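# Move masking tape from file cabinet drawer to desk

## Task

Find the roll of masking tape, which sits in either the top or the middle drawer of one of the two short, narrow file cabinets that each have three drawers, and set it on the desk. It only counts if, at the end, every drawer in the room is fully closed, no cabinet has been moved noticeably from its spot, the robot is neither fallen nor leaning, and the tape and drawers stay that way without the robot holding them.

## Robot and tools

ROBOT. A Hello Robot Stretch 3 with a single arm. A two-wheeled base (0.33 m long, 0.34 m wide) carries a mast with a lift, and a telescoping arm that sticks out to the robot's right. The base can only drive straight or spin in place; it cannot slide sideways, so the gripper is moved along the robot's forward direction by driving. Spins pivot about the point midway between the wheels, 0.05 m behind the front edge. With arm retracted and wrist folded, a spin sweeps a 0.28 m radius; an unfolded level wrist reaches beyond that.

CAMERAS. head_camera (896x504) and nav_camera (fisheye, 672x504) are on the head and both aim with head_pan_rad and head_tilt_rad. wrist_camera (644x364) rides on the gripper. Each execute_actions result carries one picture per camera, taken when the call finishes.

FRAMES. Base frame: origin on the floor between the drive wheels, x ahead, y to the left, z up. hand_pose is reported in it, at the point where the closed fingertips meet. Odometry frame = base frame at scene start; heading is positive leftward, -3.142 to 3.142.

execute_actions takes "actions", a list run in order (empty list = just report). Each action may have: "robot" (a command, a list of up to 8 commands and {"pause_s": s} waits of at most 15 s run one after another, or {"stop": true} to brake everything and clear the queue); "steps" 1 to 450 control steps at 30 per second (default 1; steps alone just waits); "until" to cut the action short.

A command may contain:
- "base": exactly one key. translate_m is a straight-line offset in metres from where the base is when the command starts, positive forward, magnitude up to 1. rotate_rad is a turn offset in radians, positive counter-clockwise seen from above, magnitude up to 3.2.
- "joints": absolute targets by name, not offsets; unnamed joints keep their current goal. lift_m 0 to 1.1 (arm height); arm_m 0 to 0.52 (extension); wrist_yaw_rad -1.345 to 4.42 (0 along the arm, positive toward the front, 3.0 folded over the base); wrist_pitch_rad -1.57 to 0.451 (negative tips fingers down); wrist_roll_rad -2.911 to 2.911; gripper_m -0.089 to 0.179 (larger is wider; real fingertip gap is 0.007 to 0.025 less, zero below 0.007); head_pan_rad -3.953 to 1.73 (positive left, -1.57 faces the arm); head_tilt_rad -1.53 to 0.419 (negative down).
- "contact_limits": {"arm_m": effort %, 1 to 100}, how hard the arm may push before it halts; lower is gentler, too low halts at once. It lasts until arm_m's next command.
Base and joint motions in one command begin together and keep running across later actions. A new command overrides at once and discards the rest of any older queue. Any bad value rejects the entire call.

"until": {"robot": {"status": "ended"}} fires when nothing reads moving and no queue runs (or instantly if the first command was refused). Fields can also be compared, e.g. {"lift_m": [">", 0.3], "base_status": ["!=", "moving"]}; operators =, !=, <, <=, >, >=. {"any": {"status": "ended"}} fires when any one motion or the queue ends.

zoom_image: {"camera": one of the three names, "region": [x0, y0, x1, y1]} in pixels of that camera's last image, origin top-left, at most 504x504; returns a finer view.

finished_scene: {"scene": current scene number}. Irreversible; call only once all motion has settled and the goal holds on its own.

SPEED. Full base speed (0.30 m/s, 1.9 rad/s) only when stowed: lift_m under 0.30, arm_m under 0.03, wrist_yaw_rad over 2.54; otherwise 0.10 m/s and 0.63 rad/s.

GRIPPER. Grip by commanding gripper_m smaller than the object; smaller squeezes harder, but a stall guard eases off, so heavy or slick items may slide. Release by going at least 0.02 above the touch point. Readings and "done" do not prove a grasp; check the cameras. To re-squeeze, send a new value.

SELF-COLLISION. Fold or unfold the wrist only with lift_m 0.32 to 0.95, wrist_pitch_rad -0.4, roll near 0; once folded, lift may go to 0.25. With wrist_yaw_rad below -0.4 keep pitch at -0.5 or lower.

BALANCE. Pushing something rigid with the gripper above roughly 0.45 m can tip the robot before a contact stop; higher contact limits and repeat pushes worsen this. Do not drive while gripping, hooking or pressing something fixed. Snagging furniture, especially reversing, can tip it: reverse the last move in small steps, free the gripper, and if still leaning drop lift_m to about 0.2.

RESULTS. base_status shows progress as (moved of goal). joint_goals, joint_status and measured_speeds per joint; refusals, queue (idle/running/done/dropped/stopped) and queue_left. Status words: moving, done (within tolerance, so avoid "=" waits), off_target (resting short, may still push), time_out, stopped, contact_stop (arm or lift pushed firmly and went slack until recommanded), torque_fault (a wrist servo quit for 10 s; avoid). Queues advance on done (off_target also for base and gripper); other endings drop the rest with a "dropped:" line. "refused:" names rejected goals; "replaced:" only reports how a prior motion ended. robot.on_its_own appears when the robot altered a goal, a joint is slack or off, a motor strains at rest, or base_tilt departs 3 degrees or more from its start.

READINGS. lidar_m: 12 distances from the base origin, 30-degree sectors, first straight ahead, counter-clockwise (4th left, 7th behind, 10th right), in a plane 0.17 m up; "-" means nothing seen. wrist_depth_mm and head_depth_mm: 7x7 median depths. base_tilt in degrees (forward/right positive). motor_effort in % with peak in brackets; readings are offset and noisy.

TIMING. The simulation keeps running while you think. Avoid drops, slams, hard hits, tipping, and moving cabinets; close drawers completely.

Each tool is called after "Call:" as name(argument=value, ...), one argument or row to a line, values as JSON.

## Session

Call:
execute_actions(
  actions=[],
)

Scene clock: 0.00 s.
robot.base_odometry: x=+0.000 y=+0.000 heading=+0.000 (m, m, rad; robot's odometry frame)
robot.turned_by_wheels: +0.000 (rad since the last result)
robot.turned_by_imu: +0.000 (rad since the last result)
robot.base_tilt: forward=-0.3 right=+0.8 (deg)
robot.lidar_m: 1.72 1.63 1.21 1.53 1.98 2.02 2.24 1.58 1.59 2.82 2.37 2.29
robot.head_depth_mm: 2067 2592 2641 2624 2670 2664 2101 / 2062 2353 2382 2381 2417 2440 2101 / 2045 2161 2166 2166 2191 2206 2120 / 1935 1960 1975 1990 2022 2019 1976 / 1800 1828 1825 1847 1858 1855 1866 / 1687 1699 1699 1705 1729 1743 1740 / 1586 1590 1594 1596 1605 1625 1628
robot.base_status: not_commanded
robot.joint_positions: lift_m=+0.313 arm_m=-0.002 wrist_yaw_rad=+2.863 wrist_pitch_rad=-0.538 wrist_roll_rad=-0.014 gripper_m=+0.037 head_pan_rad=-0.018 head_tilt_rad=-0.007
robot.joint_goals: lift_m=+0.313 arm_m=-0.002 wrist_yaw_rad=+2.863 wrist_pitch_rad=-0.538 wrist_roll_rad=-0.014 gripper_m=+0.037 head_pan_rad=-0.018 head_tilt_rad=-0.007
robot.joint_status: lift_m=not_commanded arm_m=not_commanded wrist_yaw_rad=not_commanded wrist_pitch_rad=not_commanded wrist_roll_rad=not_commanded gripper_m=not_commanded head_pan_rad=not_commanded head_tilt_rad=not_commanded
robot.measured_speeds: translate_m=+0.000 rotate_rad=+0.000 lift_m=+0.000 arm_m=+0.000 wrist_yaw_rad=+0.000 wrist_pitch_rad=+0.000 wrist_roll_rad=+0.000 head_pan_rad=+0.000 head_tilt_rad=+0.000
robot: refusals=0 queue=idle queue_left=0
robot.motor_effort: left_wheel=+0 right_wheel=+1 lift_m=+31 arm_m=+0 wrist_yaw_rad=+0 wrist_pitch_rad=+3 wrist_roll_rad=+0 gripper_m=+0 head_pan_rad=+0 head_tilt_rad=+1 (%)
robot.hand_pose: x=+0.0359 y=+0.0565 z=+0.3002 quat_wxyz=(+0.280, +0.696, +0.093, +0.654) (m; robot's base frame)
robot.wrist_depth_mm: - - - - - - - / - - - - - - - / 801 842 832 829 831 819 815 / 670 - 674 666 671 664 667 / 567 - 581 564 575 563 560 / 487 - - 484 489 480 487 / - - - 441 428 429 428
pictures: head_camera (sideways: a quarter turn clockwise sets it upright), nav_camera (sideways: a quarter turn counterclockwise sets it upright), wrist_camera
Images, in order (width x height): head_camera 896x504, nav_camera 672x504, wrist_camera 644x364.

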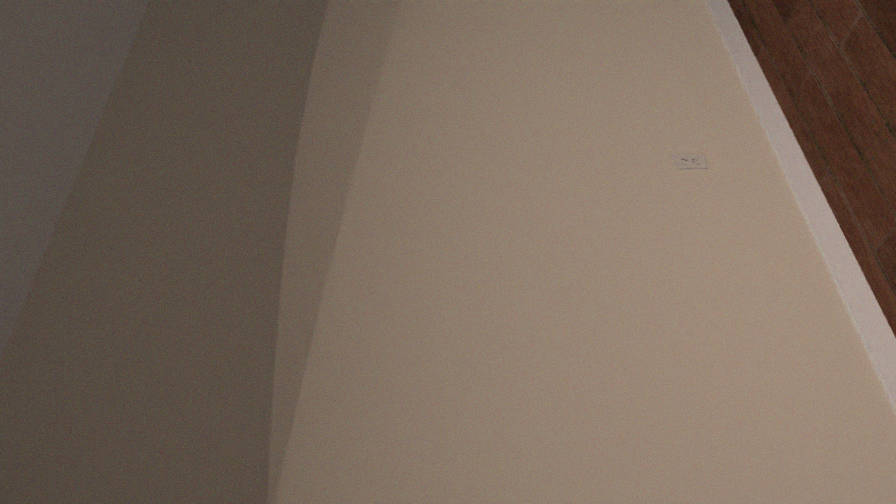

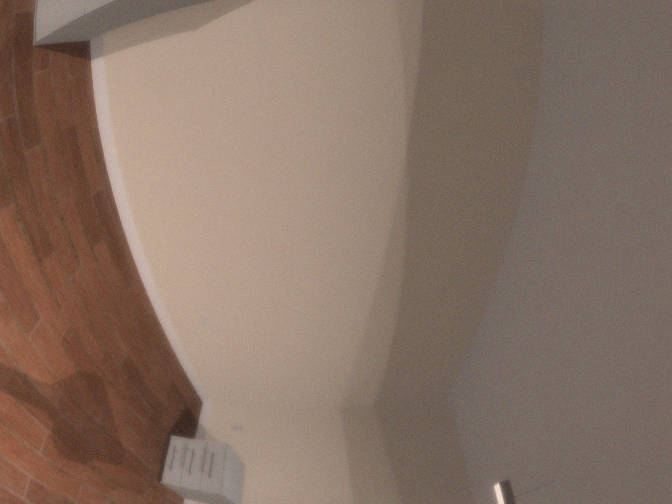

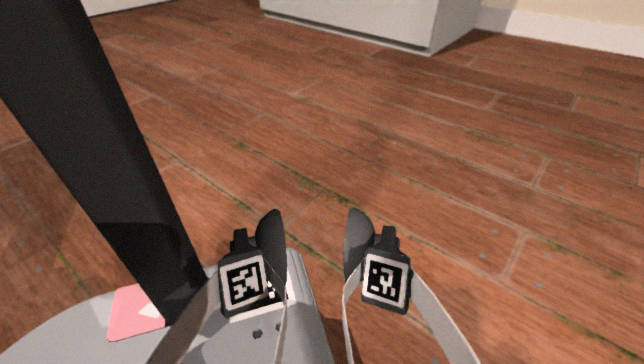

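Call:
execute_actions(
  actions=[
    {"robot":{"joints":{"head_pan_rad":1.15,"head_tilt_rad":-0.45,"lift_m":0.28}},"steps":100,"until":{"robot":{"status":"ended"}}},
  ],
)

Call:
execute_actions(
  actions=[
    {"robot":{"joints":{"head_pan_rad":-0.7,"head_tilt_rad":-0.45}},"steps":100,"until":{"robot":{"status":"ended"}}},
  ],
)

Call:
execute_actions(
  actions=[
    {"robot":{"joints":{"head_pan_rad":-2.3,"head_tilt_rad":-0.55}},"steps":100,"until":{"robot":{"status":"ended"}}},
  ],
)

Scene clock: 1.27 s.
robot.base_odometry: x=+0.000 y=+0.000 heading=+0.000 (m, m, rad; robot's odometry frame)
robot.turned_by_wheels: +0.000 (rad since the last result)
robot.turned_by_imu: +0.000 (rad since the last result)
robot.base_tilt: forward=-0.2 right=+1.1 (deg)
robot.lidar_m: 1.72 1.63 1.21 1.54 1.98 2.02 2.25 1.59 1.58 2.83 2.37 2.29
robot.head_depth_mm: 1365 1464 1564 1696 1851 1618 1335 / 1433 1516 1298 1512 1834 1625 1329 / 1502 1611 1231 1319 1458 1573 1327 / 1584 1664 1290 1418 1576 1610 1325 / 1669 1780 1392 1537 1716 1606 1320 / 1779 1909 1491 1674 1851 1608 1331 / 1894 2047 1629 2417 1951 1598 1319
robot.base_status: not_commanded
robot.joint_positions: lift_m=+0.280 arm_m=-0.002 wrist_yaw_rad=+2.863 wrist_pitch_rad=-0.538 wrist_roll_rad=-0.014 gripper_m=+0.037 head_pan_rad=+1.143 head_tilt_rad=-0.444
robot.joint_goals: lift_m=+0.280 arm_m=-0.002 wrist_yaw_rad=+2.863 wrist_pitch_rad=-0.538 wrist_roll_rad=-0.014 gripper_m=+0.037 head_pan_rad=+1.150 head_tilt_rad=-0.450
robot.joint_status: lift_m=done arm_m=not_commanded wrist_yaw_rad=not_commanded wrist_pitch_rad=not_commanded wrist_roll_rad=not_commanded gripper_m=not_commanded head_pan_rad=done head_tilt_rad=done
robot.measured_speeds: translate_m=+0.000 rotate_rad=+0.000 lift_m=+0.000 arm_m=+0.000 wrist_yaw_rad=+0.000 wrist_pitch_rad=+0.000 wrist_roll_rad=+0.000 head_pan_rad=+0.000 head_tilt_rad=+0.000
robot: refusals=0 queue=done queue_left=0
robot.motor_effort: left_wheel=+1(1) right_wheel=+1(1) lift_m=+18(33) arm_m=+0(0) wrist_yaw_rad=+0(1) wrist_pitch_rad=+4(4) wrist_roll_rad=+0(0) gripper_m=+0(1) head_pan_rad=+2(33) head_tilt_rad=-3(28) (%)
robot.hand_pose: x=+0.0359 y=+0.0565 z=+0.2672 quat_wxyz=(+0.280, +0.696, +0.094, +0.654) (m; robot's base frame)
robot.wrist_depth_mm: - - - - - - - / - 988 - - 991 983 989 / 731 766 763 762 771 751 759 / 621 - 622 621 619 623 619 / 525 - 545 535 525 518 518 / 464 - - 450 454 448 444 / - - - 402 391 391 392
pictures: head_camera (sideways: a quarter turn clockwise sets it upright), nav_camera (sideways: a quarter turn counterclockwise sets it upright), wrist_camera
Images, in order (width x height): head_camera 896x504, nav_camera 672x504, wrist_camera 644x364.

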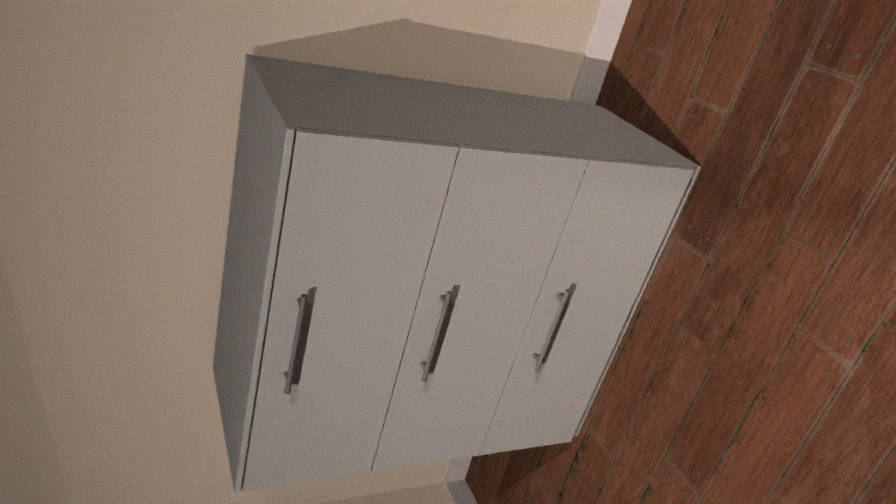

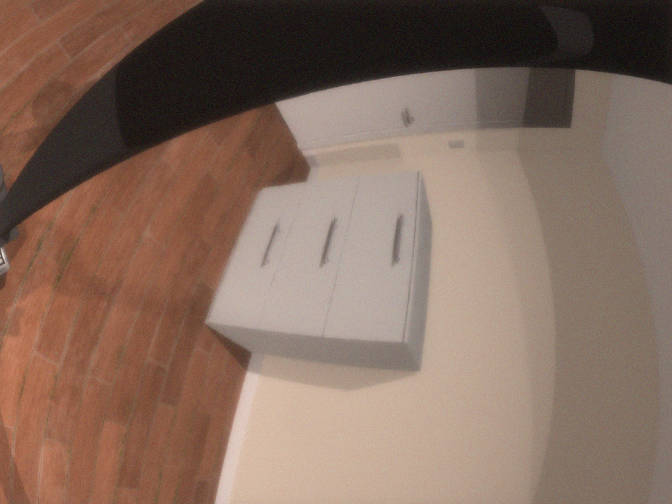

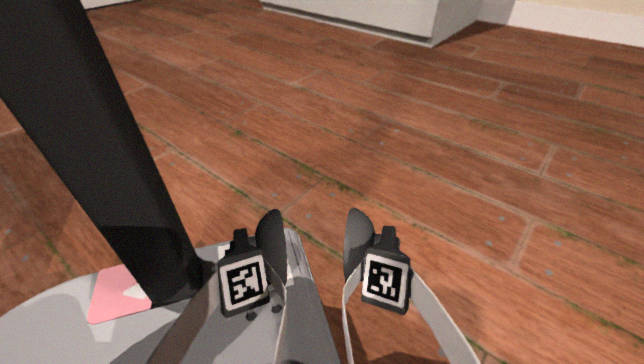

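Scene clock: 2.73 s.
robot.base_odometry: x=+0.000 y=+0.000 heading=+0.000 (m, m, rad; robot's odometry frame)
robot.turned_by_wheels: +0.000 (rad since the last result)
robot.turned_by_imu: +0.000 (rad since the last result)
robot.base_tilt: forward=-0.3 right=+0.8 (deg)
robot.lidar_m: 1.72 1.63 1.21 1.53 1.98 2.02 2.24 1.59 1.59 2.82 2.36 2.29
robot.head_depth_mm: 2261 2449 2652 2791 2068 1622 1339 / 2326 2497 2744 2838 2063 1629 1328 / 2388 2595 2799 2846 2054 1616 1329 / 2425 2652 2718 2563 2052 1618 1333 / 2481 2717 2831 2558 2049 1609 1322 / 2569 2811 3052 2787 2044 1605 1329 / 2538 2743 2870 2738 2035 1609 1324
robot.base_status: not_commanded
robot.joint_positions: lift_m=+0.280 arm_m=-0.002 wrist_yaw_rad=+2.863 wrist_pitch_rad=-0.538 wrist_roll_rad=-0.014 gripper_m=+0.037 head_pan_rad=-0.693 head_tilt_rad=-0.444
robot.joint_goals: lift_m=+0.280 arm_m=-0.002 wrist_yaw_rad=+2.863 wrist_pitch_rad=-0.538 wrist_roll_rad=-0.014 gripper_m=+0.037 head_pan_rad=-0.700 head_tilt_rad=-0.450
robot.joint_status: lift_m=done arm_m=not_commanded wrist_yaw_rad=not_commanded wrist_pitch_rad=not_commanded wrist_roll_rad=not_commanded gripper_m=not_commanded head_pan_rad=done head_tilt_rad=done
robot.measured_speeds: translate_m=+0.000 rotate_rad=+0.000 lift_m=+0.000 arm_m=+0.000 wrist_yaw_rad=+0.000 wrist_pitch_rad=+0.000 wrist_roll_rad=+0.000 head_pan_rad=+0.000 head_tilt_rad=+0.000
robot: refusals=0 queue=done queue_left=0
robot.motor_effort: left_wheel=+1(1) right_wheel=+1(1) lift_m=+18(18) arm_m=+0(0) wrist_yaw_rad=+0(0) wrist_pitch_rad=+4(4) wrist_roll_rad=+0(0) gripper_m=+0(0) head_pan_rad=-3(29) head_tilt_rad=-2(2) (%)
robot.hand_pose: x=+0.0359 y=+0.0565 z=+0.2672 quat_wxyz=(+0.280, +0.696, +0.094, +0.654) (m; robot's base frame)
robot.wrist_depth_mm: - - - - - - - / - - 994 994 - 985 971 / 732 766 770 764 762 756 753 / 620 - 620 626 615 617 615 / 521 - 537 536 525 512 520 / 462 - - 449 457 445 446 / - - - 405 393 394 396
pictures: head_camera (sideways: a quarter turn clockwise sets it upright), nav_camera (sideways: a quarter turn counterclockwise sets it upright), wrist_camera
Images, in order (width x height): head_camera 896x504, nav_camera 672x504, wrist_camera 644x364.

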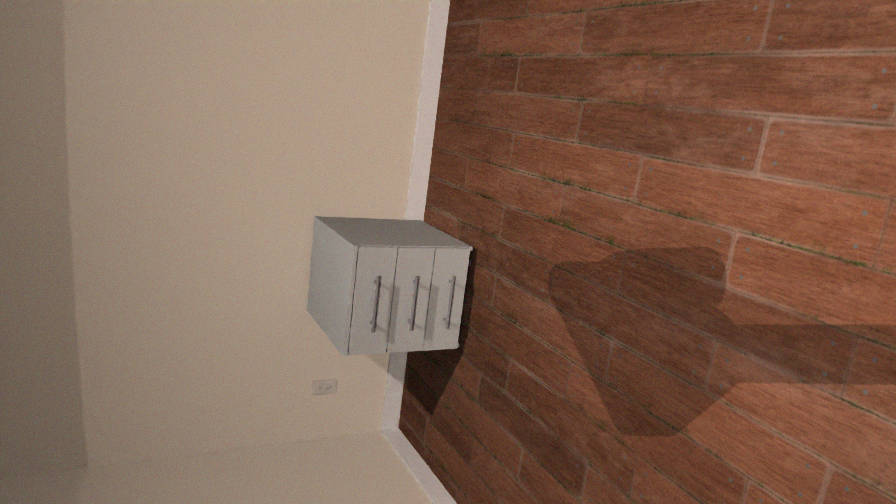

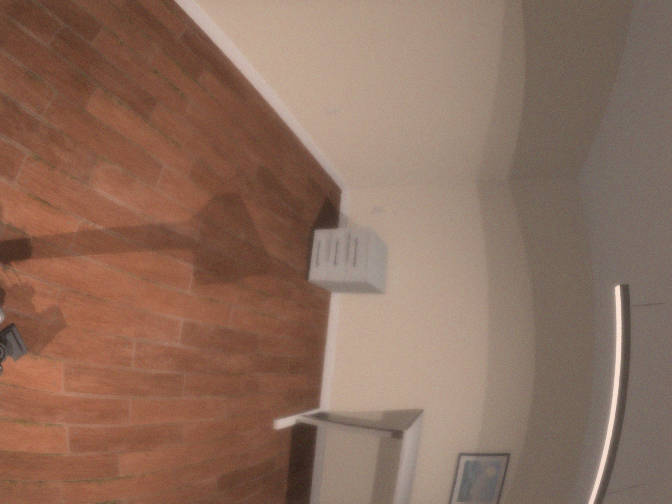

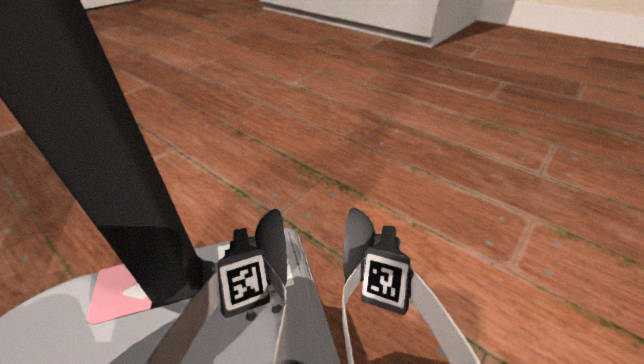

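Scene clock: 4.10 s.
robot.base_odometry: x=+0.000 y=+0.000 heading=+0.000 (m, m, rad; robot's odometry frame)
robot.turned_by_wheels: +0.000 (rad since the last result)
robot.turned_by_imu: +0.000 (rad since the last result)
robot.base_tilt: forward=-0.1 right=+0.8 (deg)
robot.lidar_m: 1.73 1.63 1.20 1.53 1.99 2.02 2.25 1.58 1.59 2.83 2.37 2.29
robot.head_depth_mm: 1743 1895 2098 2255 1830 1490 1257 / 1773 1947 2144 2283 1843 1485 1257 / 1816 1992 2184 2337 1830 1481 1255 / 1852 2036 2031 1870 1840 1484 1249 / 1910 2088 2019 1892 1815 1480 1250 / 1935 2127 2394 2270 1820 1481 1243 / 1998 2201 2440 2362 1811 1482 1244
robot.base_status: not_commanded
robot.joint_positions: lift_m=+0.280 arm_m=-0.002 wrist_yaw_rad=+2.863 wrist_pitch_rad=-0.538 wrist_roll_rad=-0.014 gripper_m=+0.037 head_pan_rad=-2.293 head_tilt_rad=-0.543
robot.joint_goals: lift_m=+0.280 arm_m=-0.002 wrist_yaw_rad=+2.863 wrist_pitch_rad=-0.538 wrist_roll_rad=-0.014 gripper_m=+0.037 head_pan_rad=-2.300 head_tilt_rad=-0.550
robot.joint_status: lift_m=done arm_m=not_commanded wrist_yaw_rad=not_commanded wrist_pitch_rad=not_commanded wrist_roll_rad=not_commanded gripper_m=not_commanded head_pan_rad=done head_tilt_rad=done
robot.measured_speeds: translate_m=+0.000 rotate_rad=+0.000 lift_m=+0.000 arm_m=+0.000 wrist_yaw_rad=+0.000 wrist_pitch_rad=+0.000 wrist_roll_rad=+0.000 head_pan_rad=+0.000 head_tilt_rad=+0.000
robot: refusals=0 queue=done queue_left=0
robot.motor_effort: left_wheel=+1(1) right_wheel=+1(1) lift_m=+18(18) arm_m=+0(0) wrist_yaw_rad=+1(0) wrist_pitch_rad=+4(4) wrist_roll_rad=+0(0) gripper_m=+0(1) head_pan_rad=-3(33) head_tilt_rad=-2(12) (%)
robot.hand_pose: x=+0.0359 y=+0.0565 z=+0.2672 quat_wxyz=(+0.280, +0.696, +0.094, +0.654) (m; robot's base frame)
robot.wrist_depth_mm: - - - - - - - / - - 990 984 979 993 981 / 740 771 766 773 758 759 753 / 622 - 621 612 609 620 612 / 527 - 537 535 525 521 513 / 462 - - 451 455 447 447 / - - - 401 393 394 391
pictures: head_camera (sideways: a quarter turn clockwise sets it upright), nav_camera (sideways: a quarter turn counterclockwise sets it upright), wrist_camera
Images, in order (width x height): head_camera 896x504, nav_camera 672x504, wrist_camera 644x364.

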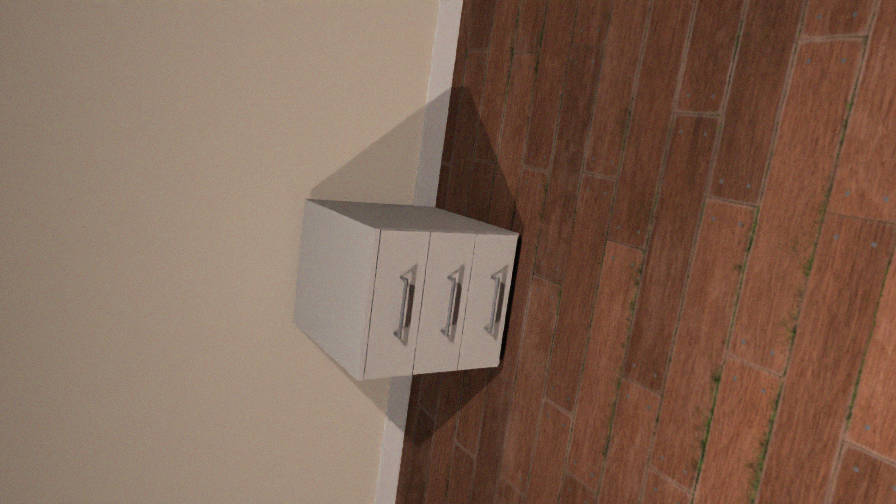

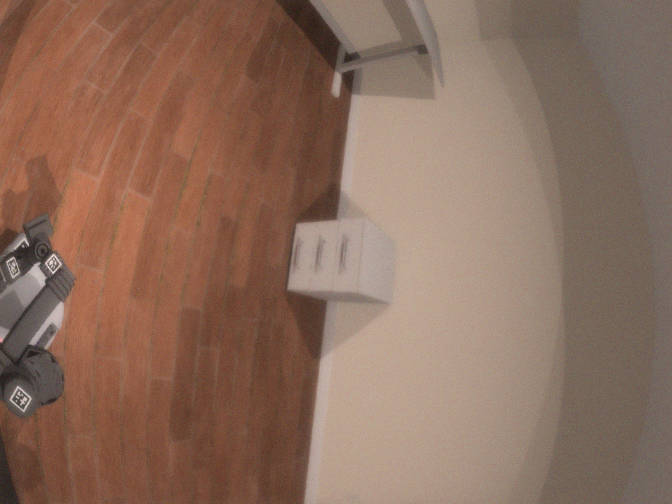

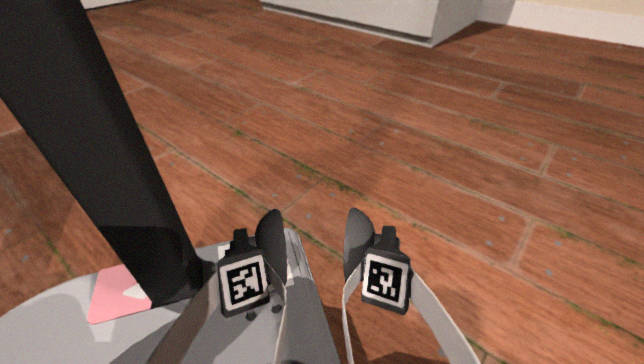

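Call:
execute_actions(
  actions=[
    {"robot":[{"base":{"rotate_rad":-1.882},"joints":{"wrist_pitch_rad":-0.4,"head_pan_rad":-1.57,"head_tilt_rad":-0.8}},{"base":{"translate_m":0.876}},{"base":{"rotate_rad":0.907},"joints":{"lift_m":0.325}},{"joints":{"wrist_yaw_rad":0.0,"arm_m":0.1}},{"joints":{"wrist_pitch_rad":0.02,"wrist_roll_rad":1.57,"gripper_m":0.07,"arm_m":0.3,"lift_m":0.315}}],"steps":450,"until":{"robot":{"status":"ended"}}},
    {"steps":300,"until":{"robot":{"status":"ended"}}},
  ],
)

Scene clock: 18.90 s.
robot.base_odometry: x=-0.268 y=-0.834 heading=-0.975 (m, m, rad; robot's odometry frame)
robot.turned_by_wheels: -0.975 (rad since the last result)
robot.turned_by_imu: -0.967 (rad since the last result)
robot.base_tilt: forward=-0.1 right=+0.9 (deg)
robot.lidar_m: 1.75 2.08 2.38 2.31 2.31 2.61 2.53 2.01 0.91 0.88 1.51 2.08
robot.head_depth_mm: 1272 1461 1715 1769 1493 1304 1144 / 1271 1460 1672 1706 1497 1289 1144 / 1275 1452 1281 1238 1462 1294 1137 / 1270 1455 1270 1232 1444 1258 1139 / 1266 1450 1270 1227 1437 1280 1134 / 1271 1453 1699 1729 1472 1279 1132 / 1268 1457 1706 1718 1471 1274 1136
robot.base_status: done (rotate_rad +0.9069 of +0.9070)
robot.joint_positions: lift_m=+0.315 arm_m=+0.300 wrist_yaw_rad=+0.001 wrist_pitch_rad=-0.001 wrist_roll_rad=+1.567 gripper_m=+0.070 head_pan_rad=-1.577 head_tilt_rad=-0.791
robot.joint_goals: lift_m=+0.315 arm_m=+0.300 wrist_yaw_rad=+0.000 wrist_pitch_rad=+0.020 wrist_roll_rad=+1.570 gripper_m=+0.070 head_pan_rad=-1.570 head_tilt_rad=-0.800
robot.joint_status: lift_m=done arm_m=done wrist_yaw_rad=done wrist_pitch_rad=done wrist_roll_rad=done gripper_m=done head_pan_rad=done head_tilt_rad=done
robot.measured_speeds: translate_m=+0.000 rotate_rad=+0.000 lift_m=+0.000 arm_m=+0.000 wrist_yaw_rad=+0.000 wrist_pitch_rad=+0.000 wrist_roll_rad=+0.000 head_pan_rad=+0.000 head_tilt_rad=+0.000
robot: refusals=0 queue=done queue_left=0
robot.motor_effort: left_wheel=-1(10) right_wheel=+3(8) lift_m=+17(45) arm_m=+3(4) wrist_yaw_rad=-1(4) wrist_pitch_rad=+7(8) wrist_roll_rad=+2(5) gripper_m=+1(79) head_pan_rad=+2(31) head_tilt_rad=-4(23) (%)
robot.hand_pose: x=-0.0212 y=-0.7008 z=+0.4294 quat_wxyz=(+0.002, +0.000, -1.000, -0.001) (m; robot's base frame)
robot.wrist_depth_mm: 837 865 313 313 317 319 317 / 877 874 324 321 325 324 328 / 912 917 339 333 335 334 337 / 930 939 930 339 343 348 350 / 955 967 971 354 355 358 363 / - - 364 370 369 372 375 / - - - - - 691 502
pictures: head_camera (sideways: a quarter turn clockwise sets it upright), nav_camera (sideways: a quarter turn counterclockwise sets it upright), wrist_camera
Images, in order (width x height): head_camera 896x504, nav_camera 672x504, wrist_camera 644x364.

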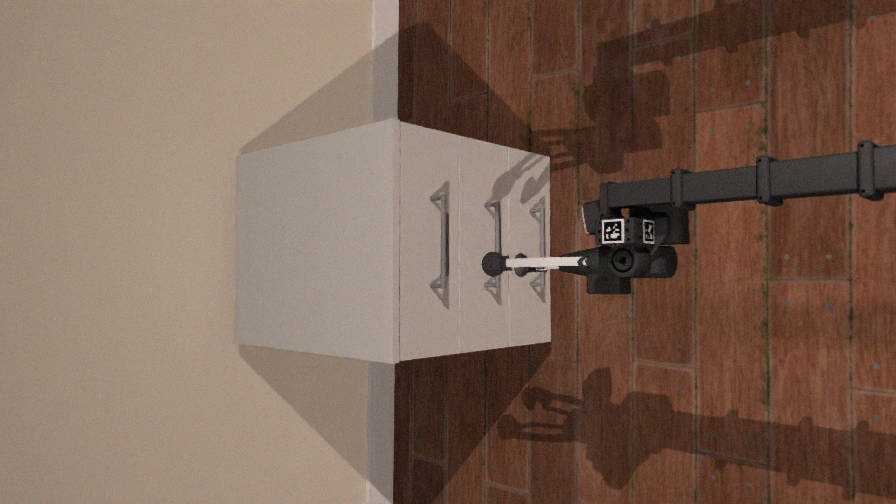

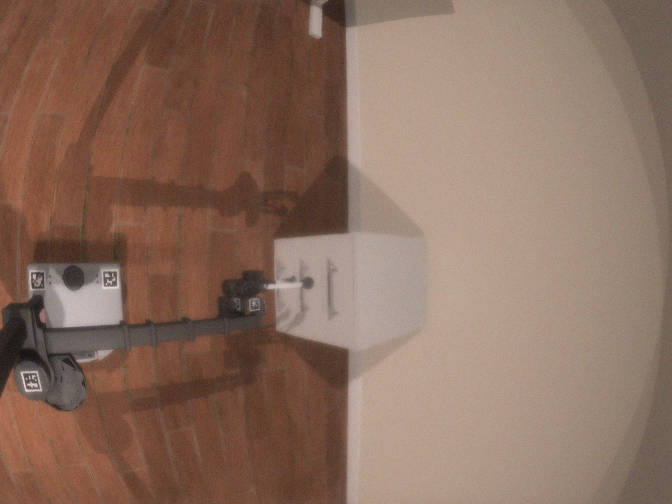

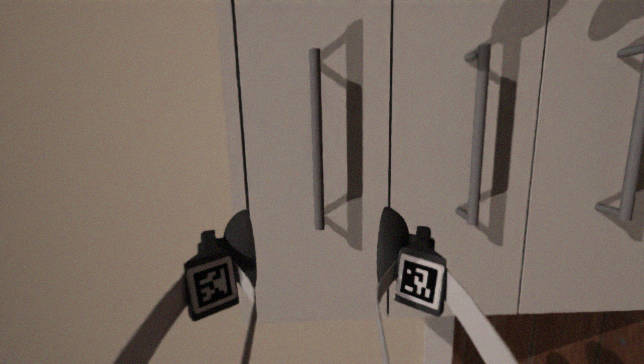

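Call:
execute_actions(
  actions=[
    {"robot":[{"base":{"translate_m":-0.03},"joints":{"arm_m":0.458},"contact_limits":{"arm_m":12}},{"joints":{"gripper_m":-0.03}},{"joints":{"arm_m":0.17,"head_tilt_rad":-1.0}}],"steps":450,"until":{"robot":{"status":"ended"}}},
  ],
)

Scene clock: 25.93 s.
robot.base_odometry: x=-0.285 y=-0.809 heading=-0.975 (m, m, rad; robot's odometry frame)
robot.turned_by_wheels: +0.000 (rad since the last result)
robot.turned_by_imu: -0.001 (rad since the last result)
robot.base_tilt: forward=-0.1 right=+1.0 (deg)
robot.lidar_m: 1.79 2.10 2.38 2.31 2.32 2.58 2.50 2.02 0.91 0.88 1.50 2.09
robot.head_depth_mm: 1381 1649 1728 1516 1354 1225 1117 / 1382 1646 1722 1484 1351 1215 1123 / 1324 1178 1191 1062 1367 1242 - / 1326 1165 1206 1010 1328 1216 - / 1326 1164 1202 1057 1327 1203 1101 / 1384 1565 1652 1424 1322 1199 1093 / 1388 1645 1664 1475 1321 1195 1093
robot.base_status: done (translate_m -0.0300 of -0.0300)
robot.joint_positions: lift_m=+0.315 arm_m=+0.170 wrist_yaw_rad=+0.006 wrist_pitch_rad=-0.008 wrist_roll_rad=+1.567 gripper_m=-0.029 head_pan_rad=-1.577 head_tilt_rad=-0.987
robot.joint_goals: lift_m=+0.315 arm_m=+0.170 wrist_yaw_rad=+0.000 wrist_pitch_rad=+0.020 wrist_roll_rad=+1.570 gripper_m=-0.030 head_pan_rad=-1.570 head_tilt_rad=-1.000
robot.joint_status: lift_m=done arm_m=done wrist_yaw_rad=done wrist_pitch_rad=done wrist_roll_rad=done gripper_m=done head_pan_rad=done head_tilt_rad=done
robot.measured_speeds: translate_m=+0.000 rotate_rad=+0.000 lift_m=+0.000 arm_m=+0.000 wrist_yaw_rad=+0.000 wrist_pitch_rad=+0.000 wrist_roll_rad=+0.000 head_pan_rad=+0.000 head_tilt_rad=+0.000
robot: refusals=0 queue=done queue_left=0
robot.motor_effort: left_wheel=+0(5) right_wheel=+1(6) lift_m=+19(19) arm_m=-3(5) wrist_yaw_rad=-4(5) wrist_pitch_rad=+8(8) wrist_roll_rad=+2(2) gripper_m=-15(90) head_pan_rad=+2(2) head_tilt_rad=-6(21) (%)
robot.hand_pose: x=-0.0199 y=-0.5714 z=+0.4278 quat_wxyz=(+0.002, +0.003, -1.000, -0.004) (m; robot's base frame)
robot.wrist_depth_mm: 981 957 161 162 164 440 448 / 999 992 166 167 169 458 457 / - - 171 172 175 471 475 / - - 177 178 181 488 486 / - - 182 148 187 507 487 / - - 189 191 193 644 491 / - - 197 197 200 742 493
pictures: head_camera (sideways: a quarter turn clockwise sets it upright), nav_camera (sideways: a quarter turn counterclockwise sets it upright), wrist_camera
Images, in order (width x height): head_camera 896x504, nav_camera 672x504, wrist_camera 644x364.

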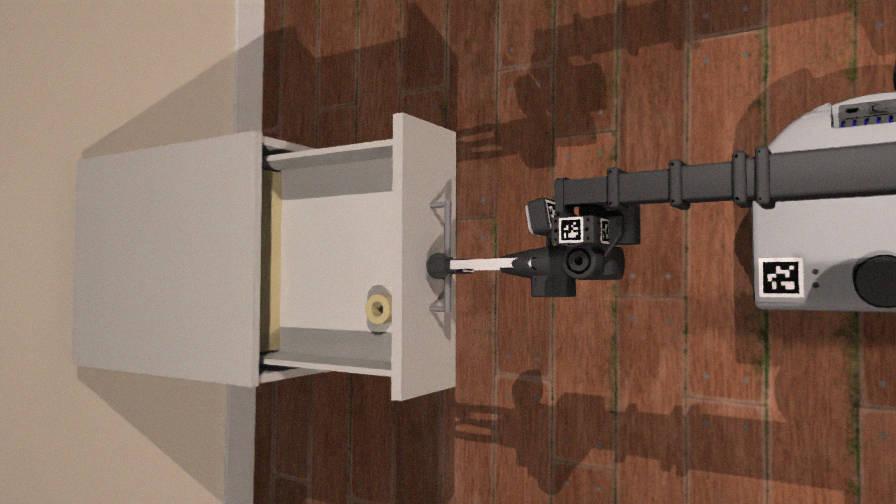

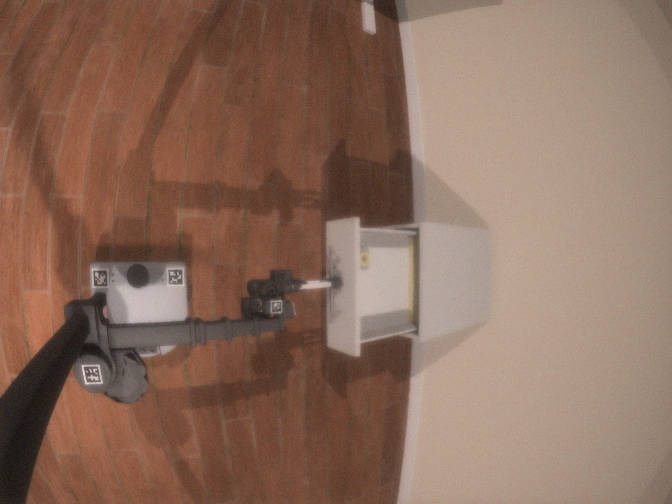

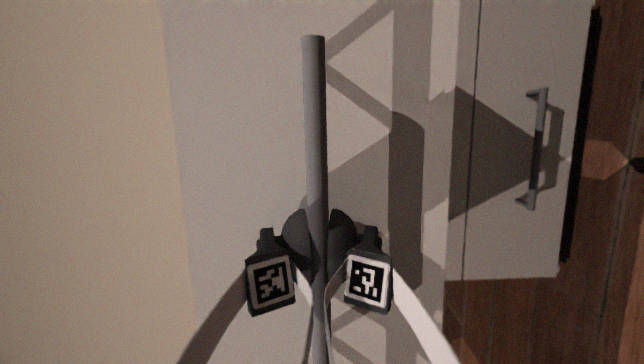

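Call:
execute_actions(
  actions=[
    {"robot":[{"joints":{"arm_m":0.14}},{"joints":{"gripper_m":0.07}},{"joints":{"arm_m":0.08}},{"base":{"translate_m":0.077},"joints":{"lift_m":0.66,"wrist_roll_rad":0.0,"gripper_m":0.095}},{"joints":{"wrist_pitch_rad":-1.2,"arm_m":0.472}},{"joints":{"lift_m":0.56}}],"steps":450,"until":{"robot":{"status":"ended"}}},
  ],
)

Scene clock: 39.53 s.
robot.base_odometry: x=-0.242 y=-0.873 heading=-0.975 (m, m, rad; robot's odometry frame)
robot.turned_by_wheels: +0.000 (rad since the last result)
robot.turned_by_imu: -0.003 (rad since the last result)
robot.base_tilt: forward=-0.1 right=+0.9 (deg)
robot.lidar_m: 1.71 2.04 2.38 2.31 2.32 2.65 2.58 2.02 0.91 0.88 1.51 2.04
robot.head_depth_mm: 1393 1653 1731 1513 1357 1223 1113 / 1362 1233 1203 1058 1352 1231 - / 1324 1200 1192 1008 1337 1220 - / 1317 1186 - 1007 1332 1222 - / 1338 1209 1242 1119 1329 1200 1095 / 1382 1644 1674 1486 1328 1200 1094 / 1383 1638 1672 1476 1320 1198 1092
robot.base_status: done (translate_m +0.0770 of +0.0770)
robot.joint_positions: lift_m=+0.560 arm_m=+0.472 wrist_yaw_rad=+0.000 wrist_pitch_rad=-1.202 wrist_roll_rad=+0.006 gripper_m=+0.095 head_pan_rad=-1.577 head_tilt_rad=-0.988
robot.joint_goals: lift_m=+0.560 arm_m=+0.472 wrist_yaw_rad=+0.000 wrist_pitch_rad=-1.200 wrist_roll_rad=+0.000 gripper_m=+0.095 head_pan_rad=-1.570 head_tilt_rad=-1.000
robot.joint_status: lift_m=done arm_m=done wrist_yaw_rad=done wrist_pitch_rad=done wrist_roll_rad=done gripper_m=done head_pan_rad=done head_tilt_rad=done
robot.measured_speeds: translate_m=+0.000 rotate_rad=+0.000 lift_m=+0.000 arm_m=+0.000 wrist_yaw_rad=+0.000 wrist_pitch_rad=+0.000 wrist_roll_rad=+0.000 head_pan_rad=+0.000 head_tilt_rad=+0.000
robot: refusals=0 queue=done queue_left=0
robot.motor_effort: left_wheel=-1(3) right_wheel=+3(6) lift_m=+18(45) arm_m=+3(4) wrist_yaw_rad=+1(6) wrist_pitch_rad=+0(11) wrist_roll_rad=-3(6) gripper_m=+0(81) head_pan_rad=+2(2) head_tilt_rad=-5(5) (%)
robot.hand_pose: x=-0.0217 y=-0.6865 z=+0.4515 quat_wxyz=(+0.582, +0.399, -0.585, -0.401) (m; robot's base frame)
robot.wrist_depth_mm: 706 693 278 280 279 280 276 / 686 676 267 271 270 270 271 / 664 199 259 263 262 264 262 / 642 196 251 253 254 255 254 / 626 194 243 244 247 247 248 / 605 602 238 238 239 240 240 / 586 174 232 234 233 233 234
pictures: head_camera (sideways: a quarter turn clockwise sets it upright), nav_camera (sideways: a quarter turn counterclockwise sets it upright), wrist_camera
Images, in order (width x height): head_camera 896x504, nav_camera 672x504, wrist_camera 644x364.

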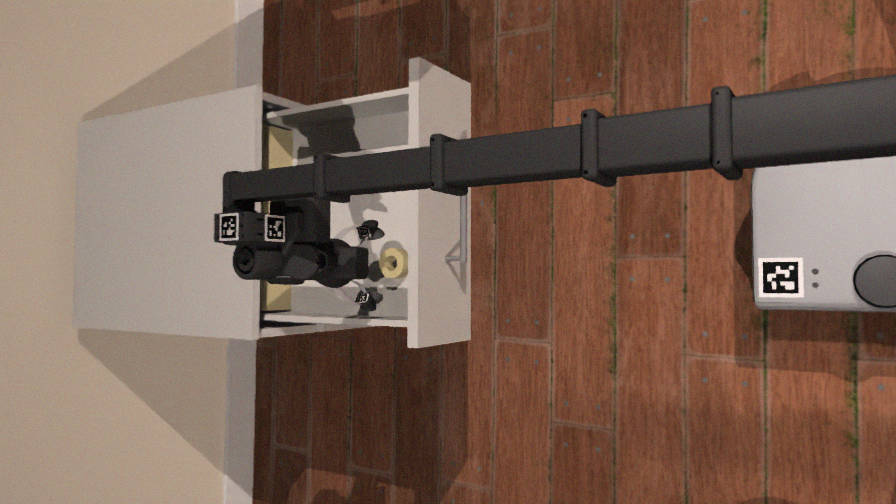

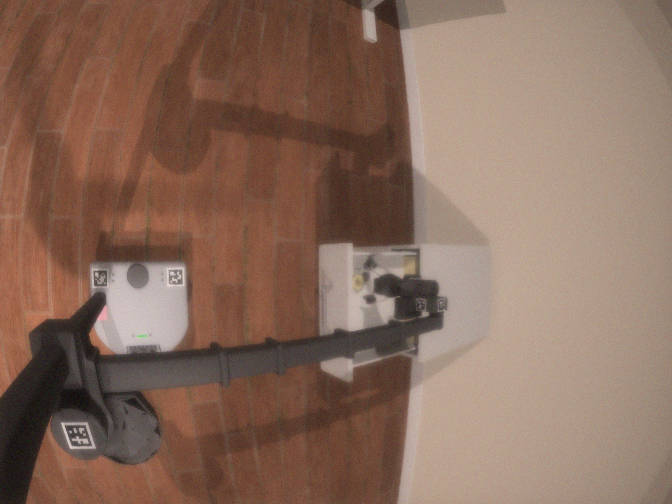

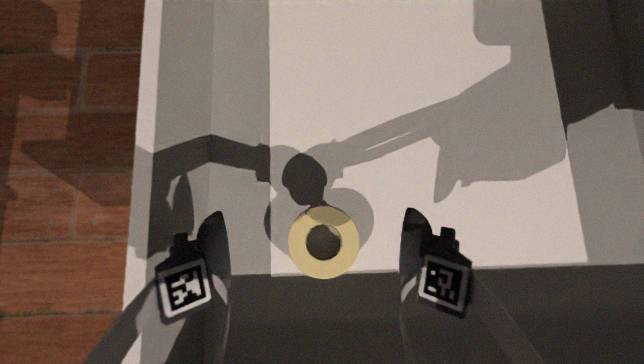

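Call:
execute_actions(
  actions=[
    {"robot":[{"base":{"translate_m":-0.005},"joints":{"lift_m":0.499}},{"joints":{"gripper_m":0.0}}],"steps":450,"until":{"robot":{"status":"ended"}}},
  ],
)

Scene clock: 42.10 s.
robot.base_odometry: x=-0.245 y=-0.869 heading=-0.975 (m, m, rad; robot's odometry frame)
robot.turned_by_wheels: +0.000 (rad since the last result)
robot.turned_by_imu: -0.001 (rad since the last result)
robot.base_tilt: forward=-0.1 right=+0.8 (deg)
robot.lidar_m: 1.72 2.04 2.38 2.31 2.31 2.66 2.57 2.03 0.91 0.88 1.51 2.04
robot.head_depth_mm: 1389 1660 1728 1520 1351 1221 1117 / 1348 1234 1218 1056 1340 1227 1124 / 1328 1168 1193 1010 1341 1209 - / 1323 1169 - 1005 1334 1214 - / 1343 1188 1205 1082 1337 1202 1098 / 1381 1641 1679 1482 1322 1204 1095 / 1387 1637 1678 1473 1317 1194 1088
robot.base_status: done (translate_m -0.0050 of -0.0050)
robot.joint_positions: lift_m=+0.499 arm_m=+0.472 wrist_yaw_rad=-0.002 wrist_pitch_rad=-1.196 wrist_roll_rad=+0.004 gripper_m=+0.001 head_pan_rad=-1.577 head_tilt_rad=-0.988
robot.joint_goals: lift_m=+0.499 arm_m=+0.472 wrist_yaw_rad=+0.000 wrist_pitch_rad=-1.200 wrist_roll_rad=+0.000 gripper_m=+0.000 head_pan_rad=-1.570 head_tilt_rad=-1.000
robot.joint_status: lift_m=done arm_m=done wrist_yaw_rad=done wrist_pitch_rad=done wrist_roll_rad=done gripper_m=done head_pan_rad=done head_tilt_rad=done
robot.measured_speeds: translate_m=+0.000 rotate_rad=+0.000 lift_m=+0.000 arm_m=+0.000 wrist_yaw_rad=+0.000 wrist_pitch_rad=+0.000 wrist_roll_rad=+0.000 head_pan_rad=+0.000 head_tilt_rad=+0.000
robot: refusals=0 queue=done queue_left=0
robot.motor_effort: left_wheel=-2(3) right_wheel=+6(6) lift_m=+18(15) arm_m=+3(3) wrist_yaw_rad=+2(2) wrist_pitch_rad=-2(2) wrist_roll_rad=-2(3) gripper_m=-28(92) head_pan_rad=+2(2) head_tilt_rad=-4(5) (%)
robot.hand_pose: x=-0.0217 y=-0.6879 z=+0.3909 quat_wxyz=(+0.583, +0.397, -0.586, -0.400) (m; robot's base frame)
robot.wrist_depth_mm: 130 169 212 212 212 213 214 / 122 167 206 205 206 205 206 / 121 164 199 198 199 199 199 / 120 163 192 192 193 193 193 / 119 162 187 163 188 188 187 / 118 161 - 161 - 182 182 / 118 148 176 176 176 176 177
pictures: head_camera (sideways: a quarter turn clockwise sets it upright), nav_camera (sideways: a quarter turn counterclockwise sets it upright), wrist_camera
Images, in order (width x height): head_camera 896x504, nav_camera 672x504, wrist_camera 644x364.

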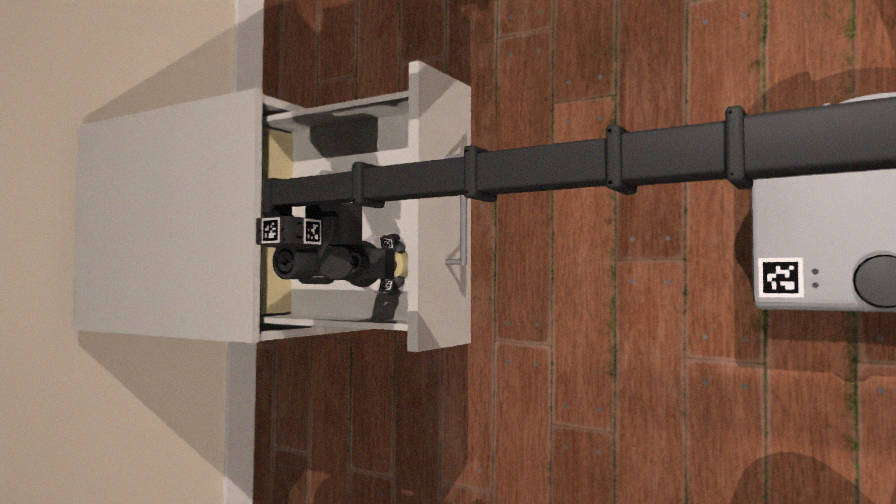

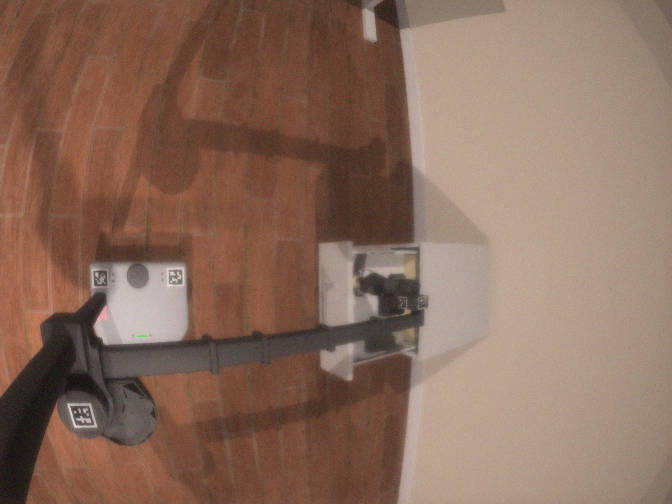

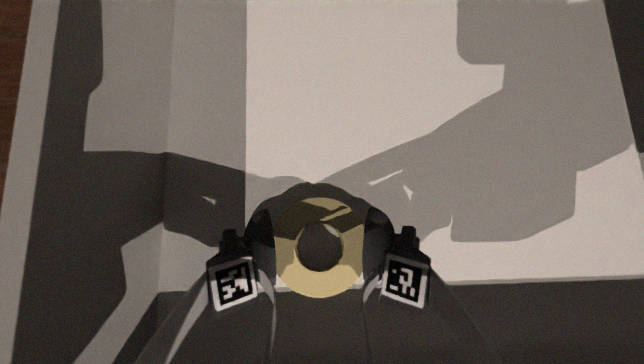

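Call:
execute_actions(
  actions=[
    {"robot":[{"joints":{"lift_m":0.665}},{"base":{"translate_m":0.07},"joints":{"arm_m":0.07}},{"joints":{"lift_m":0.225,"wrist_pitch_rad":0.39}}],"steps":450,"until":{"robot":{"status":"ended"}}},
  ],
)

Scene clock: 53.20 s.
robot.base_odometry: x=-0.205 y=-0.927 heading=-0.975 (m, m, rad; robot's odometry frame)
robot.turned_by_wheels: +0.000 (rad since the last result)
robot.turned_by_imu: -0.002 (rad since the last result)
robot.base_tilt: forward=-0.2 right=+0.8 (deg)
robot.lidar_m: 1.64 1.99 2.24 2.31 2.30 2.65 2.64 2.02 0.91 0.88 1.51 1.97
robot.head_depth_mm: 1389 1623 1732 1437 1354 1222 1110 / 1333 1176 1189 1010 1344 1209 1122 / 1327 1169 1189 1007 1350 1233 - / 1329 1169 1188 1005 1366 1195 - / 1354 1602 1661 1479 1327 1206 1098 / 1383 1652 1683 1483 1330 1200 1094 / 1380 1654 1674 1475 1318 1196 1096
robot.base_status: done (translate_m +0.0700 of +0.0700)
robot.joint_positions: lift_m=+0.225 arm_m=+0.070 wrist_yaw_rad=+0.000 wrist_pitch_rad=+0.366 wrist_roll_rad=+0.004 gripper_m=+0.001 head_pan_rad=-1.577 head_tilt_rad=-0.988
robot.joint_goals: lift_m=+0.225 arm_m=+0.070 wrist_yaw_rad=+0.000 wrist_pitch_rad=+0.390 wrist_roll_rad=+0.000 gripper_m=+0.000 head_pan_rad=-1.570 head_tilt_rad=-1.000
robot.joint_status: lift_m=done arm_m=done wrist_yaw_rad=done wrist_pitch_rad=done wrist_roll_rad=done gripper_m=done head_pan_rad=done head_tilt_rad=done
robot.measured_speeds: translate_m=+0.000 rotate_rad=+0.000 lift_m=+0.000 arm_m=+0.000 wrist_yaw_rad=+0.000 wrist_pitch_rad=+0.000 wrist_roll_rad=+0.000 head_pan_rad=+0.000 head_tilt_rad=+0.000
robot: refusals=0 queue=done queue_left=0
robot.motor_effort: left_wheel=-1(3) right_wheel=+3(7) lift_m=+19(47) arm_m=-3(3) wrist_yaw_rad=+0(2) wrist_pitch_rad=+7(6) wrist_roll_rad=-2(3) gripper_m=-16(20) head_pan_rad=+2(2) head_tilt_rad=-5(6) (%)
robot.hand_pose: x=-0.0213 y=-0.4633 z=+0.4333 quat_wxyz=(+0.694, -0.128, -0.697, +0.129) (m; robot's base frame)
robot.wrist_depth_mm: - - - - - - - / - - - - - - - / - - - - - - - / - - - 273 272 274 273 / - - - 163 267 265 264 / - - - 158 258 258 258 / - - - 252 251 254 253
pictures: head_camera (sideways: a quarter turn clockwise sets it upright), nav_camera (sideways: a quarter turn counterclockwise sets it upright), wrist_camera
Images, in order (width x height): head_camera 896x504, nav_camera 672x504, wrist_camera 644x364.

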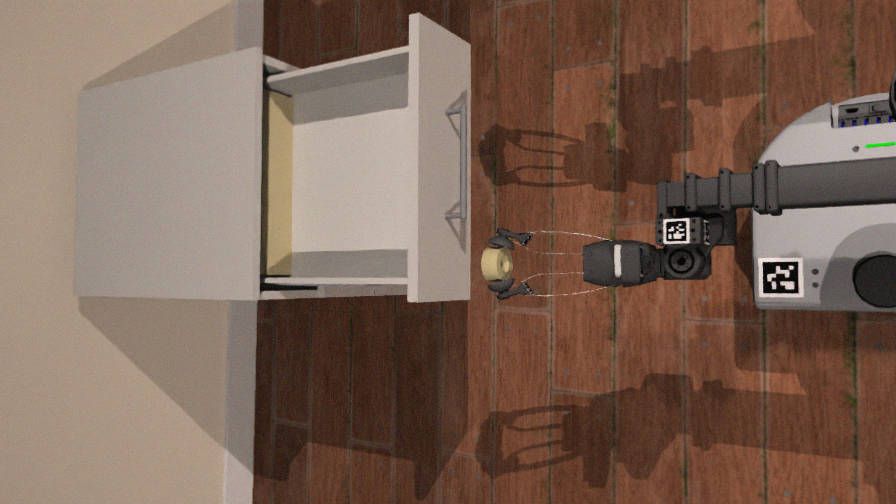

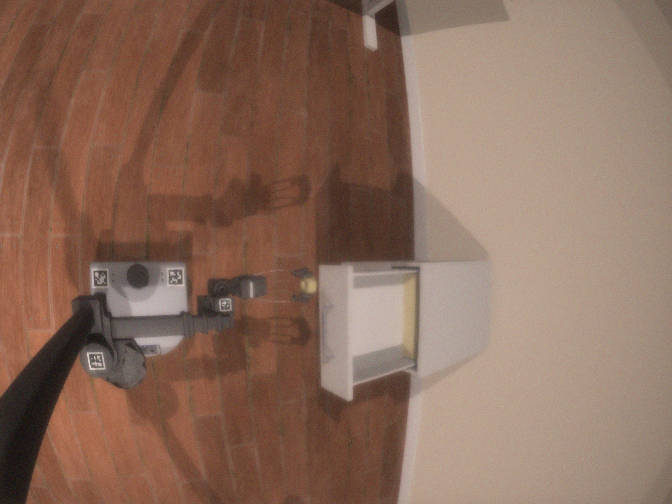

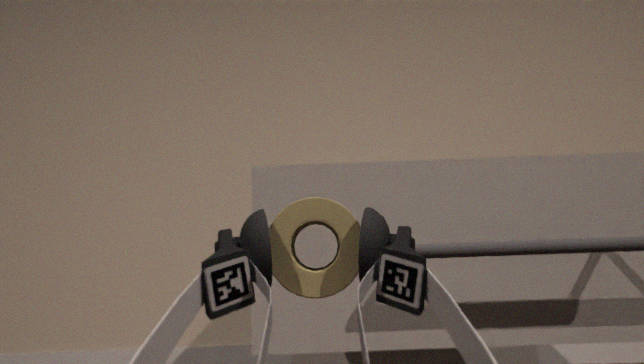

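Call:
execute_actions(
  actions=[
    {"robot":[{"joints":{"arm_m":0.147}},{"joints":{"arm_m":0.463},"contact_limits":{"arm_m":12}}],"steps":450,"until":{"robot":{"status":"ended"}}},
  ],
)

Scene clock: 58.33 s.
robot.base_odometry: x=-0.205 y=-0.927 heading=-0.975 (m, m, rad; robot's odometry frame)
robot.turned_by_wheels: +0.000 (rad since the last result)
robot.turned_by_imu: -0.001 (rad since the last result)
robot.base_tilt: forward=-0.3 right=+0.8 (deg)
robot.lidar_m: 1.65 1.99 2.25 2.30 2.30 2.64 2.65 2.01 0.91 0.88 1.50 1.98
robot.head_depth_mm: 1397 1609 1710 1517 1345 1222 1115 / 1333 1177 1238 1493 1343 1212 1123 / 1326 1172 1225 1480 1353 1221 - / 1319 1167 1227 1444 1333 1222 - / 1352 1601 1658 1489 1330 1200 1098 / 1383 1665 1691 1484 1332 1200 1094 / 1380 1643 1677 1486 1317 1190 1093
robot.base_status: done (translate_m +0.0700 of +0.0700)
robot.joint_positions: lift_m=+0.225 arm_m=+0.463 wrist_yaw_rad=-0.001 wrist_pitch_rad=+0.370 wrist_roll_rad=+0.004 gripper_m=+0.001 head_pan_rad=-1.577 head_tilt_rad=-0.988
robot.joint_goals: lift_m=+0.225 arm_m=+0.463 wrist_yaw_rad=+0.000 wrist_pitch_rad=+0.390 wrist_roll_rad=+0.000 gripper_m=+0.000 head_pan_rad=-1.570 head_tilt_rad=-1.000
robot.joint_status: lift_m=done arm_m=done wrist_yaw_rad=done wrist_pitch_rad=done wrist_roll_rad=done gripper_m=done head_pan_rad=done head_tilt_rad=done
robot.measured_speeds: translate_m=+0.000 rotate_rad=+0.000 lift_m=+0.000 arm_m=+0.000 wrist_yaw_rad=+0.000 wrist_pitch_rad=+0.000 wrist_roll_rad=+0.000 head_pan_rad=+0.000 head_tilt_rad=+0.000
robot: refusals=0 queue=done queue_left=0
robot.motor_effort: left_wheel=-1(1) right_wheel=+3(3) lift_m=+19(19) arm_m=+3(5) wrist_yaw_rad=+2(3) wrist_pitch_rad=+6(7) wrist_roll_rad=-2(2) gripper_m=-16(16) head_pan_rad=+3(2) head_tilt_rad=-6(5) (%)
robot.contact_limits: arm_m 12 (drawing in: default 16, maximum 26; extending or still: default 22, maximum 35)
robot.hand_pose: x=-0.0217 y=-0.8552 z=+0.4343 quat_wxyz=(+0.694, -0.130, -0.696, +0.129) (m; robot's base frame)
robot.wrist_depth_mm: 887 885 874 883 868 872 855 / 861 858 864 852 851 843 830 / 826 823 824 202 204 202 202 / 809 799 199 196 196 196 196 / 781 777 773 163 192 190 190 / 747 750 - 158 185 184 185 / 732 736 182 180 180 180 180
pictures: head_camera (sideways: a quarter turn clockwise sets it upright), nav_camera (sideways: a quarter turn counterclockwise sets it upright), wrist_camera
Images, in order (width x height): head_camera 896x504, nav_camera 672x504, wrist_camera 644x364.

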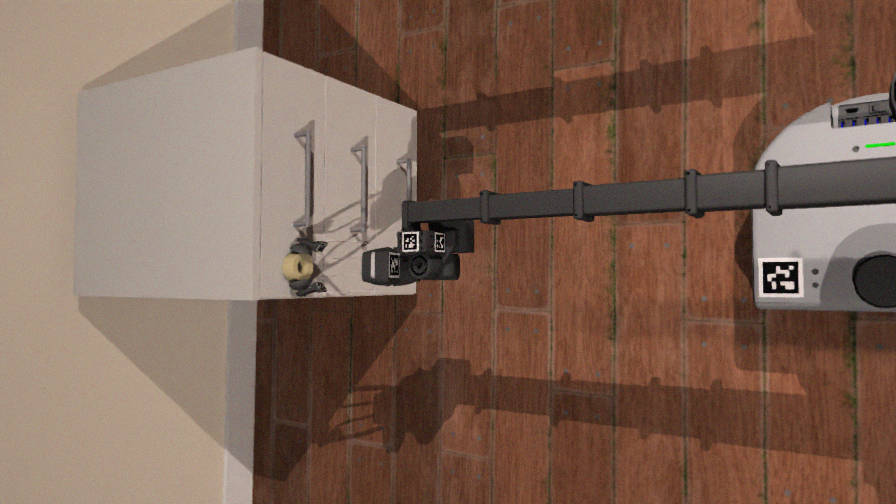

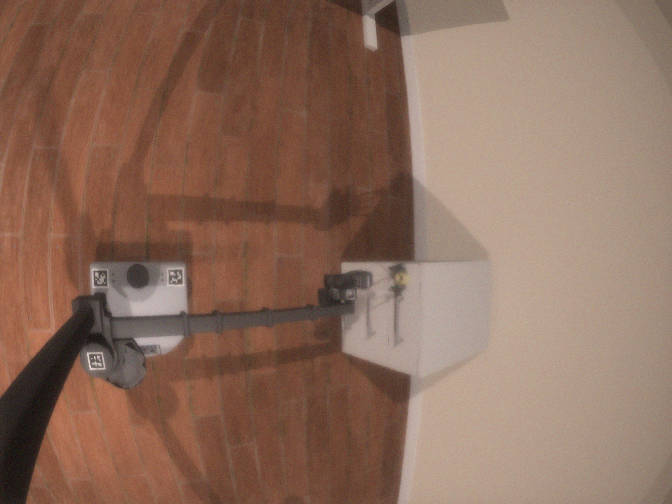

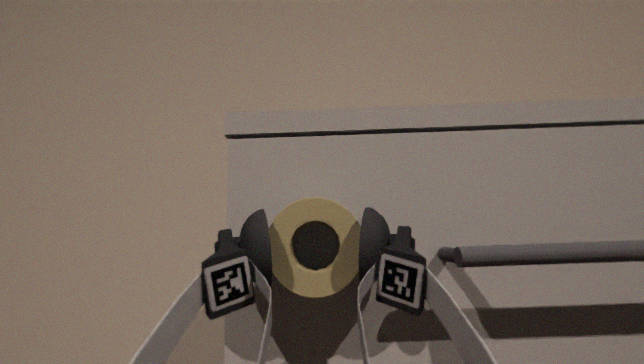

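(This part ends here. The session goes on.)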